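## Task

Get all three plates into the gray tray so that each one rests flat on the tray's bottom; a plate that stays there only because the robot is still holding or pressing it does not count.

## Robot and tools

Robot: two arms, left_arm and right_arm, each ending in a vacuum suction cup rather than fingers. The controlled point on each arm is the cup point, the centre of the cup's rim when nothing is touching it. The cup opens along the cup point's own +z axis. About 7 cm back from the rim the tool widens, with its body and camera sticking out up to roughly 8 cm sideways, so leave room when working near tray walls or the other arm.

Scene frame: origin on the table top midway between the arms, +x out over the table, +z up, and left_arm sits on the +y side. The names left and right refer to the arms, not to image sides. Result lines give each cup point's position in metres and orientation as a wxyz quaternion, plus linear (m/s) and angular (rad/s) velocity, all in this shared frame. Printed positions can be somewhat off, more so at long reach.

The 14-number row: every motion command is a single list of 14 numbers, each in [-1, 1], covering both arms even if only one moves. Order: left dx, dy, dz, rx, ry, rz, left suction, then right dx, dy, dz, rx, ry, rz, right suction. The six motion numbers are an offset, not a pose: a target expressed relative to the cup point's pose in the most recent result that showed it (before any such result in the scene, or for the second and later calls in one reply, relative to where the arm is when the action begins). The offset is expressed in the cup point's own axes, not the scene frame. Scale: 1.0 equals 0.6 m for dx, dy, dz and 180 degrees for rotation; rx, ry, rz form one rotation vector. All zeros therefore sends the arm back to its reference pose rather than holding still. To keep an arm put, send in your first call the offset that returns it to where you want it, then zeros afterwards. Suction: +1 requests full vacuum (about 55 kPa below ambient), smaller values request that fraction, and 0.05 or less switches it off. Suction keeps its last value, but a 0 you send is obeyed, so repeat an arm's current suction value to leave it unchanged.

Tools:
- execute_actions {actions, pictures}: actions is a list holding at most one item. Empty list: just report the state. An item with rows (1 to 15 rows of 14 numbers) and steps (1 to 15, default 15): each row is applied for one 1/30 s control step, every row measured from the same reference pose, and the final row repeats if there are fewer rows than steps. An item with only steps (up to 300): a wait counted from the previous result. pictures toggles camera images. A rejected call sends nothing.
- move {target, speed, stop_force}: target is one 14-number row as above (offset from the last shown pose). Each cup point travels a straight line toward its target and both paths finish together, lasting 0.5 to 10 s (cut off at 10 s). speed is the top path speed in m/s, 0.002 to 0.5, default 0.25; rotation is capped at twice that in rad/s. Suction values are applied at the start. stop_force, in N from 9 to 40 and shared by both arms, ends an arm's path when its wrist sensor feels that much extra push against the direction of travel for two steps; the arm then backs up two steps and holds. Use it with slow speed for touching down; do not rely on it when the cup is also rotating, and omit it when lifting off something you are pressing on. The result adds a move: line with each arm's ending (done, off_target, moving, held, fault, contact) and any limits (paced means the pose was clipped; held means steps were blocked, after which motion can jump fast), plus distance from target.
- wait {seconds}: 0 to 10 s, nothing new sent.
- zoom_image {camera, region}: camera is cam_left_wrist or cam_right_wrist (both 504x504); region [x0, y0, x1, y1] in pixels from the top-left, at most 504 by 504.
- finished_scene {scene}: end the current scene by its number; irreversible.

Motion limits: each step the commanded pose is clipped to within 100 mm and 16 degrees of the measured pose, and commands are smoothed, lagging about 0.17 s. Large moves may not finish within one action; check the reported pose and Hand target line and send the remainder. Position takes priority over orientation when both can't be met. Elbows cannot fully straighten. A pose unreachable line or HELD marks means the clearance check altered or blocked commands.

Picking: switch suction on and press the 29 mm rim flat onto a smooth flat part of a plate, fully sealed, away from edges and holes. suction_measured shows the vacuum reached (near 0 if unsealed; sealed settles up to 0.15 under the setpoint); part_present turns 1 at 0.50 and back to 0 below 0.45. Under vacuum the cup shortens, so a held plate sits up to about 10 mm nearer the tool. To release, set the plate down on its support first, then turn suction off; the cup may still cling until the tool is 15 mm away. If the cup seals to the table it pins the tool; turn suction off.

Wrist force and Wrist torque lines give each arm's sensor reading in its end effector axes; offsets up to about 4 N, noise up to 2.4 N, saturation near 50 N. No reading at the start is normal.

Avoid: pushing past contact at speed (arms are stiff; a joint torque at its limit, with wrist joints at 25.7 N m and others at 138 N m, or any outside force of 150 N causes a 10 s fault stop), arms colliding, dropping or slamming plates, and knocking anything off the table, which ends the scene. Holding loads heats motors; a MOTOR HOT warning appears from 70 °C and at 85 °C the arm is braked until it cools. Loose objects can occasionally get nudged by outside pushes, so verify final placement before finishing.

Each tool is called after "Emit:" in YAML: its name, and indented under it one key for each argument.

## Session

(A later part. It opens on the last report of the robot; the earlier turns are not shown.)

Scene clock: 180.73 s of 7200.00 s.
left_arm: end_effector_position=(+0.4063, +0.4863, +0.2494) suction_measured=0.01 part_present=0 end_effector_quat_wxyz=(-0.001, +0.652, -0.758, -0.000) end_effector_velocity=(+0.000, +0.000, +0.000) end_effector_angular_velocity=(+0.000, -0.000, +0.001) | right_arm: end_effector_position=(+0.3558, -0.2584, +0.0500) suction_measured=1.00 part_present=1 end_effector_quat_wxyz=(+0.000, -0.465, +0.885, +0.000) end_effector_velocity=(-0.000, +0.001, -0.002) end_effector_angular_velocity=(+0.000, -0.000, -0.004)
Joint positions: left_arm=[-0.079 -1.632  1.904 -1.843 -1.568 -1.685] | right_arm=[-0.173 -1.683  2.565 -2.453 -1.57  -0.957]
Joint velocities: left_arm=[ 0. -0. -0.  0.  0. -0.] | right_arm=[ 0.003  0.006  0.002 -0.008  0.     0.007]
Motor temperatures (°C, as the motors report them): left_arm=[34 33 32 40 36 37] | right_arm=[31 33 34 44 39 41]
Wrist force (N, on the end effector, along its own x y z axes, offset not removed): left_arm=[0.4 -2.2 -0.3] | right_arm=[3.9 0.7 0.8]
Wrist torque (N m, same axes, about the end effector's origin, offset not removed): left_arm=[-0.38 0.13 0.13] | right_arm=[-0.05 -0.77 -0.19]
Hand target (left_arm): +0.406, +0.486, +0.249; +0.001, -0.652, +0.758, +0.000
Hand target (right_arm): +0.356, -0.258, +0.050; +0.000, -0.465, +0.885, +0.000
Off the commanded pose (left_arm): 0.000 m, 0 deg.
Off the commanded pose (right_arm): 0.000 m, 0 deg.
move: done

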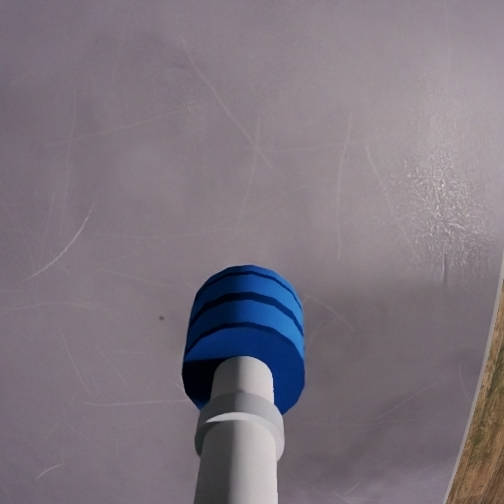

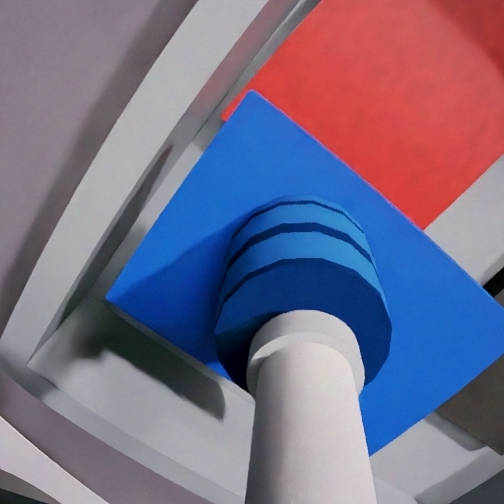

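Shifting toward the lower-left wall while descending.

Emit:
move:
  target: [0,0,0,0,0,0,0,0.018,0.008,0.035,0,0,0,1]
  speed: 0.02
  stop_force: 10

Scene clock: 184.23 s of 7200.00 s.
left_arm: end_effector_position=(+0.4063, +0.4863, +0.2494) suction_measured=0.01 part_present=0 end_effector_quat_wxyz=(-0.001, +0.652, -0.758, -0.000) end_effector_velocity=(+0.000, -0.000, +0.000) end_effector_angular_velocity=(-0.000, -0.000, -0.000) | right_arm: end_effector_position=(+0.3458, -0.2646, +0.0291) suction_measured=1.00 part_present=1 end_effector_quat_wxyz=(+0.000, -0.465, +0.885, +0.000) end_effector_velocity=(-0.001, -0.000, -0.002) end_effector_angular_velocity=(+0.000, +0.000, -0.001)
Joint positions: left_arm=[-0.079 -1.632  1.904 -1.843 -1.568 -1.685] | right_arm=[-0.194 -1.642  2.62  -2.549 -1.57  -0.978]
Joint velocities: left_arm=[-0. -0. -0. -0.  0.  0.] | right_arm=[-0.001  0.004  0.004 -0.008  0.    -0.   ]
Motor temperatures (°C, as the motors report them): left_arm=[34 33 32 40 36 37] | right_arm=[31 33 34 44 39 41]
Wrist force (N, on the end effector, along its own x y z axes, offset not removed): left_arm=[0.9 1.7 -1.0] | right_arm=[1.7 0.8 -2.4]
Wrist torque (N m, same axes, about the end effector's origin, offset not removed): left_arm=[0.06 -0.02 0.14] | right_arm=[0.06 -0.43 -0.17]
Hand target (left_arm): +0.406, +0.486, +0.249; +0.001, -0.652, +0.758, +0.000
Hand target (right_arm): +0.346, -0.265, +0.029; +0.000, -0.465, +0.885, +0.000
Off the commanded pose (left_arm): 0.000 m, 0 deg.
Off the commanded pose (right_arm): 0.000 m, 0 deg.
move: done

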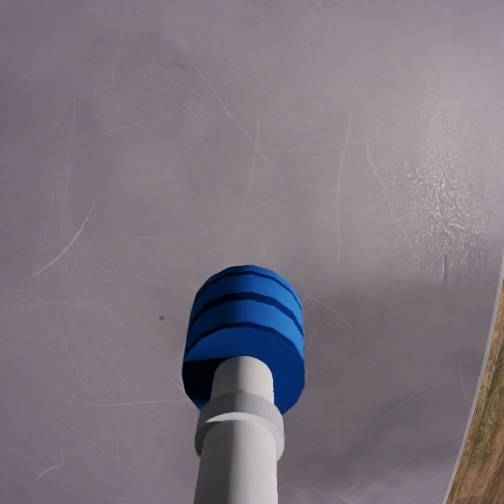

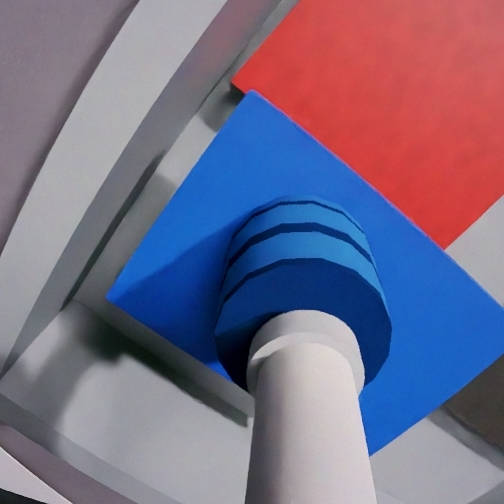

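Emit:
move:
  target: [0,0,0,0,0,0,0,0.008,0.007,0,0,0,0,1]
  speed: 0.02

Emit:
move:
  target: [0,0,0,0,0,0,0,0,0,0.06,0,0,0,1]
  speed: 0.007
  stop_force: 9

Emit:
move:
  target: [0,0,0,0,0,0,0,0,0,-0.005,0,0,0,0]
  speed: 0.005

Emit:
move:
  target: [0,0,0,0,0,0,0,0,0,-0.2,0,0,0,0]

Scene clock: 192.90 s of 7200.00 s.
left_arm: end_effector_position=(+0.4063, +0.4863, +0.2494) suction_measured=0.01 part_present=0 end_effector_quat_wxyz=(-0.001, +0.652, -0.758, -0.000) end_effector_velocity=(-0.000, -0.000, +0.000) end_effector_angular_velocity=(-0.000, +0.000, -0.001) | right_arm: end_effector_position=(+0.3398, -0.2661, +0.0291) suction_measured=1.00 part_present=1 end_effector_quat_wxyz=(+0.000, -0.465, +0.885, +0.000) end_effector_velocity=(-0.002, -0.001, -0.000) end_effector_angular_velocity=(+0.000, +0.001, -0.003)
Joint positions: left_arm=[-0.079 -1.632  1.904 -1.843 -1.568 -1.685] | right_arm=[-0.2   -1.66   2.635 -2.546 -1.57  -0.984]
Joint velocities: left_arm=[-0.001 -0.    -0.     0.    -0.    -0.   ] | right_arm=[-0.003 -0.006  0.006  0.002  0.    -0.   ]
Motor temperatures (°C, as the motors report them): left_arm=[34 33 32 40 36 37] | right_arm=[31 33 34 44 39 41]
Wrist force (N, on the end effector, along its own x y z axes, offset not removed): left_arm=[-1.5 -0.8 0.9] | right_arm=[3.1 0.5 0.1]
Wrist torque (N m, same axes, about the end effector's origin, offset not removed): left_arm=[-0.27 0.11 0.08] | right_arm=[0.01 -0.51 -0.24]
Hand target (left_arm): +0.406, +0.486, +0.249; +0.001, -0.652, +0.758, +0.000
Hand target (right_arm): +0.340, -0.266, +0.029; +0.000, -0.465, +0.885, +0.000
Off the commanded pose (left_arm): 0.000 m, 0 deg.
Off the commanded pose (right_arm): 0.000 m, 0 deg.
After step 90, 4.97 s passed at rest.
move: done

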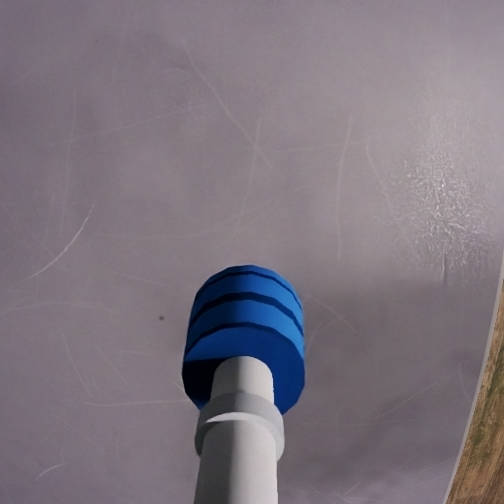

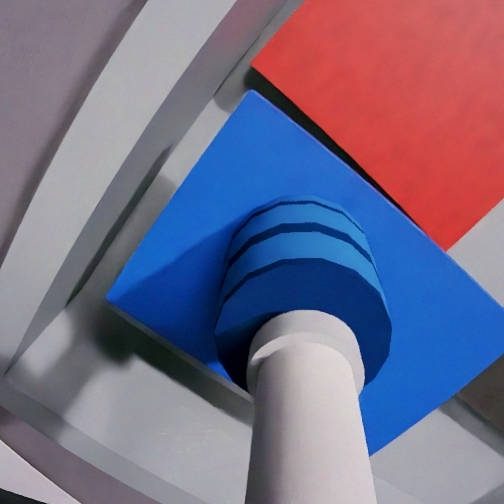

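Scene clock: 197.20 s of 7200.00 s.
left_arm: end_effector_position=(+0.4063, +0.4863, +0.2494) suction_measured=0.01 part_present=0 end_effector_quat_wxyz=(-0.001, +0.652, -0.758, -0.000) end_effector_velocity=(+0.000, -0.000, +0.000) end_effector_angular_velocity=(-0.000, -0.000, -0.000) | right_arm: end_effector_position=(+0.3397, -0.2661, +0.0016) suction_measured=1.00 part_present=1 end_effector_quat_wxyz=(+0.000, -0.465, +0.885, +0.000) end_effector_velocity=(-0.001, +0.000, +0.002) end_effector_angular_velocity=(+0.000, +0.004, +0.001)
Joint positions: left_arm=[-0.079 -1.632  1.904 -1.843 -1.568 -1.685] | right_arm=[-0.2   -1.541  2.665 -2.694 -1.57  -0.984]
Joint velocities: left_arm=[-0.  0. -0. -0. -0. -0.] | right_arm=[ 0.    -0.009 -0.002  0.015 -0.    -0.   ]
Motor temperatures (°C, as the motors report them): left_arm=[34 33 32 40 36 37] | right_arm=[31 33 34 44 39 41]
Wrist force (N, on the end effector, along its own x y z axes, offset not removed): left_arm=[1.5 -0.4 1.9] | right_arm=[-0.7 -1.5 -23.3]
Wrist torque (N m, same axes, about the end effector's origin, offset not removed): left_arm=[-0.12 -0.21 0.01] | right_arm=[0.09 -0.27 -0.14]
Hand target (left_arm): +0.406, +0.486, +0.249; +0.001, -0.652, +0.758, +0.000
Hand target (right_arm): +0.340, -0.266, +0.002; +0.000, -0.465, +0.885, +0.000
Off the commanded pose (left_arm): 0.000 m, 0 deg.
Off the commanded pose (right_arm): 0.008 m, 0 deg.
move: contact (right_arm)

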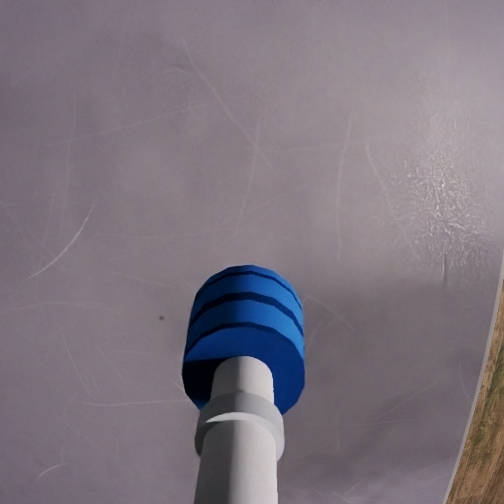

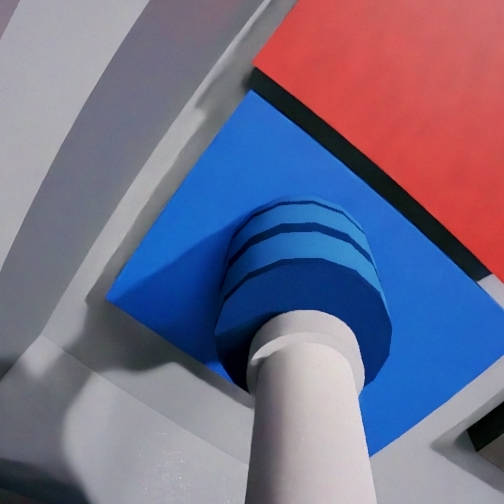

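Scene clock: 198.03 s of 7200.00 s.
left_arm: end_effector_position=(+0.4063, +0.4863, +0.2494) suction_measured=0.01 part_present=0 end_effector_quat_wxyz=(-0.001, +0.652, -0.758, -0.000) end_effector_velocity=(+0.000, -0.001, +0.000) end_effector_angular_velocity=(+0.000, -0.000, -0.002) | right_arm: end_effector_position=(+0.3397, -0.2661, +0.0045) suction_measured=0.00 part_present=0 end_effector_quat_wxyz=(+0.000, -0.465, +0.885, +0.000) end_effector_velocity=(+0.000, +0.000, +0.001) end_effector_angular_velocity=(-0.000, -0.001, -0.001)
Joint positions: left_arm=[-0.079 -1.632  1.904 -1.843 -1.568 -1.685] | right_arm=[-0.2   -1.555  2.662 -2.678 -1.57  -0.984]
Joint velocities: left_arm=[-0.002  0.    -0.    -0.     0.     0.   ] | right_arm=[ 0.    -0.005 -0.001  0.005 -0.     0.001]
Motor temperatures (°C, as the motors report them): left_arm=[34 33 32 40 36 37] | right_arm=[31 33 34 44 39 41]
Wrist force (N, on the end effector, along its own x y z axes, offset not removed): left_arm=[-0.5 2.6 1.3] | right_arm=[0.1 -0.2 -5.0]
Wrist torque (N m, same axes, about the end effector's origin, offset not removed): left_arm=[0.23 0.08 -0.13] | right_arm=[-0.24 -0.26 -0.14]
Hand target (left_arm): +0.406, +0.486, +0.249; +0.001, -0.652, +0.758, +0.000
Hand target (right_arm): +0.340, -0.266, +0.005; +0.000, -0.465, +0.885, +0.000
Off the commanded pose (left_arm): 0.000 m, 0 deg.
Off the commanded pose (right_arm): 0.000 m, 0 deg.
move: done

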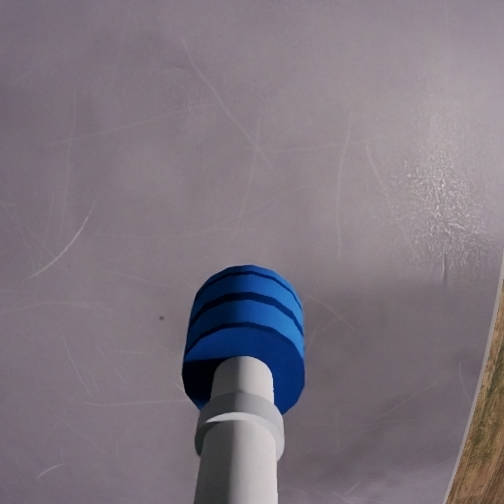

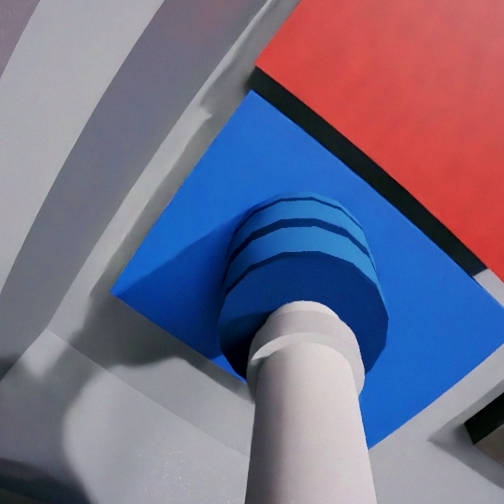

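Scene clock: 199.17 s of 7200.00 s.
left_arm: end_effector_position=(+0.4063, +0.4863, +0.2494) suction_measured=0.01 part_present=0 end_effector_quat_wxyz=(-0.001, +0.652, -0.758, -0.000) end_effector_velocity=(+0.000, +0.000, +0.000) end_effector_angular_velocity=(+0.000, -0.000, +0.001) | right_arm: end_effector_position=(+0.3398, -0.2661, +0.1246) suction_measured=0.00 part_present=0 end_effector_quat_wxyz=(+0.000, -0.465, +0.885, +0.000) end_effector_velocity=(-0.000, -0.000, +0.002) end_effector_angular_velocity=(+0.000, +0.002, -0.002)
Joint positions: left_arm=[-0.079 -1.632  1.904 -1.843 -1.568 -1.685] | right_arm=[-0.199 -1.942  2.483 -2.112 -1.57  -0.983]
Joint velocities: left_arm=[ 0.001  0.    -0.     0.     0.    -0.   ] | right_arm=[-0.002 -0.004 -0.003  0.009  0.    -0.   ]
Motor temperatures (°C, as the motors report them): left_arm=[34 33 32 40 36 37] | right_arm=[31 33 34 44 39 41]
Wrist force (N, on the end effector, along its own x y z axes, offset not removed): left_arm=[-0.2 2.9 1.7] | right_arm=[2.5 1.2 -0.3]
Wrist torque (N m, same axes, about the end effector's origin, offset not removed): left_arm=[0.11 0.05 0.20] | right_arm=[0.15 -0.47 -0.10]
Hand target (left_arm): +0.406, +0.486, +0.249; +0.001, -0.652, +0.758, +0.000
Hand target (right_arm): +0.340, -0.266, +0.125; +0.000, -0.465, +0.885, +0.000
Off the commanded pose (left_arm): 0.000 m, 0 deg.
Off the commanded pose (right_arm): 0.000 m, 0 deg.
move: done

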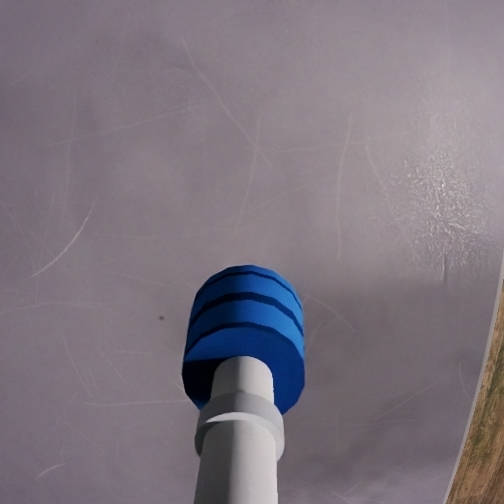

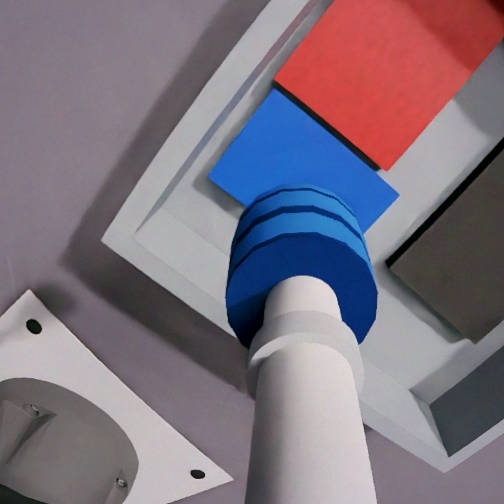

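Emit:
finished_scene:
  scene: 1

The scene is finished: the task was done.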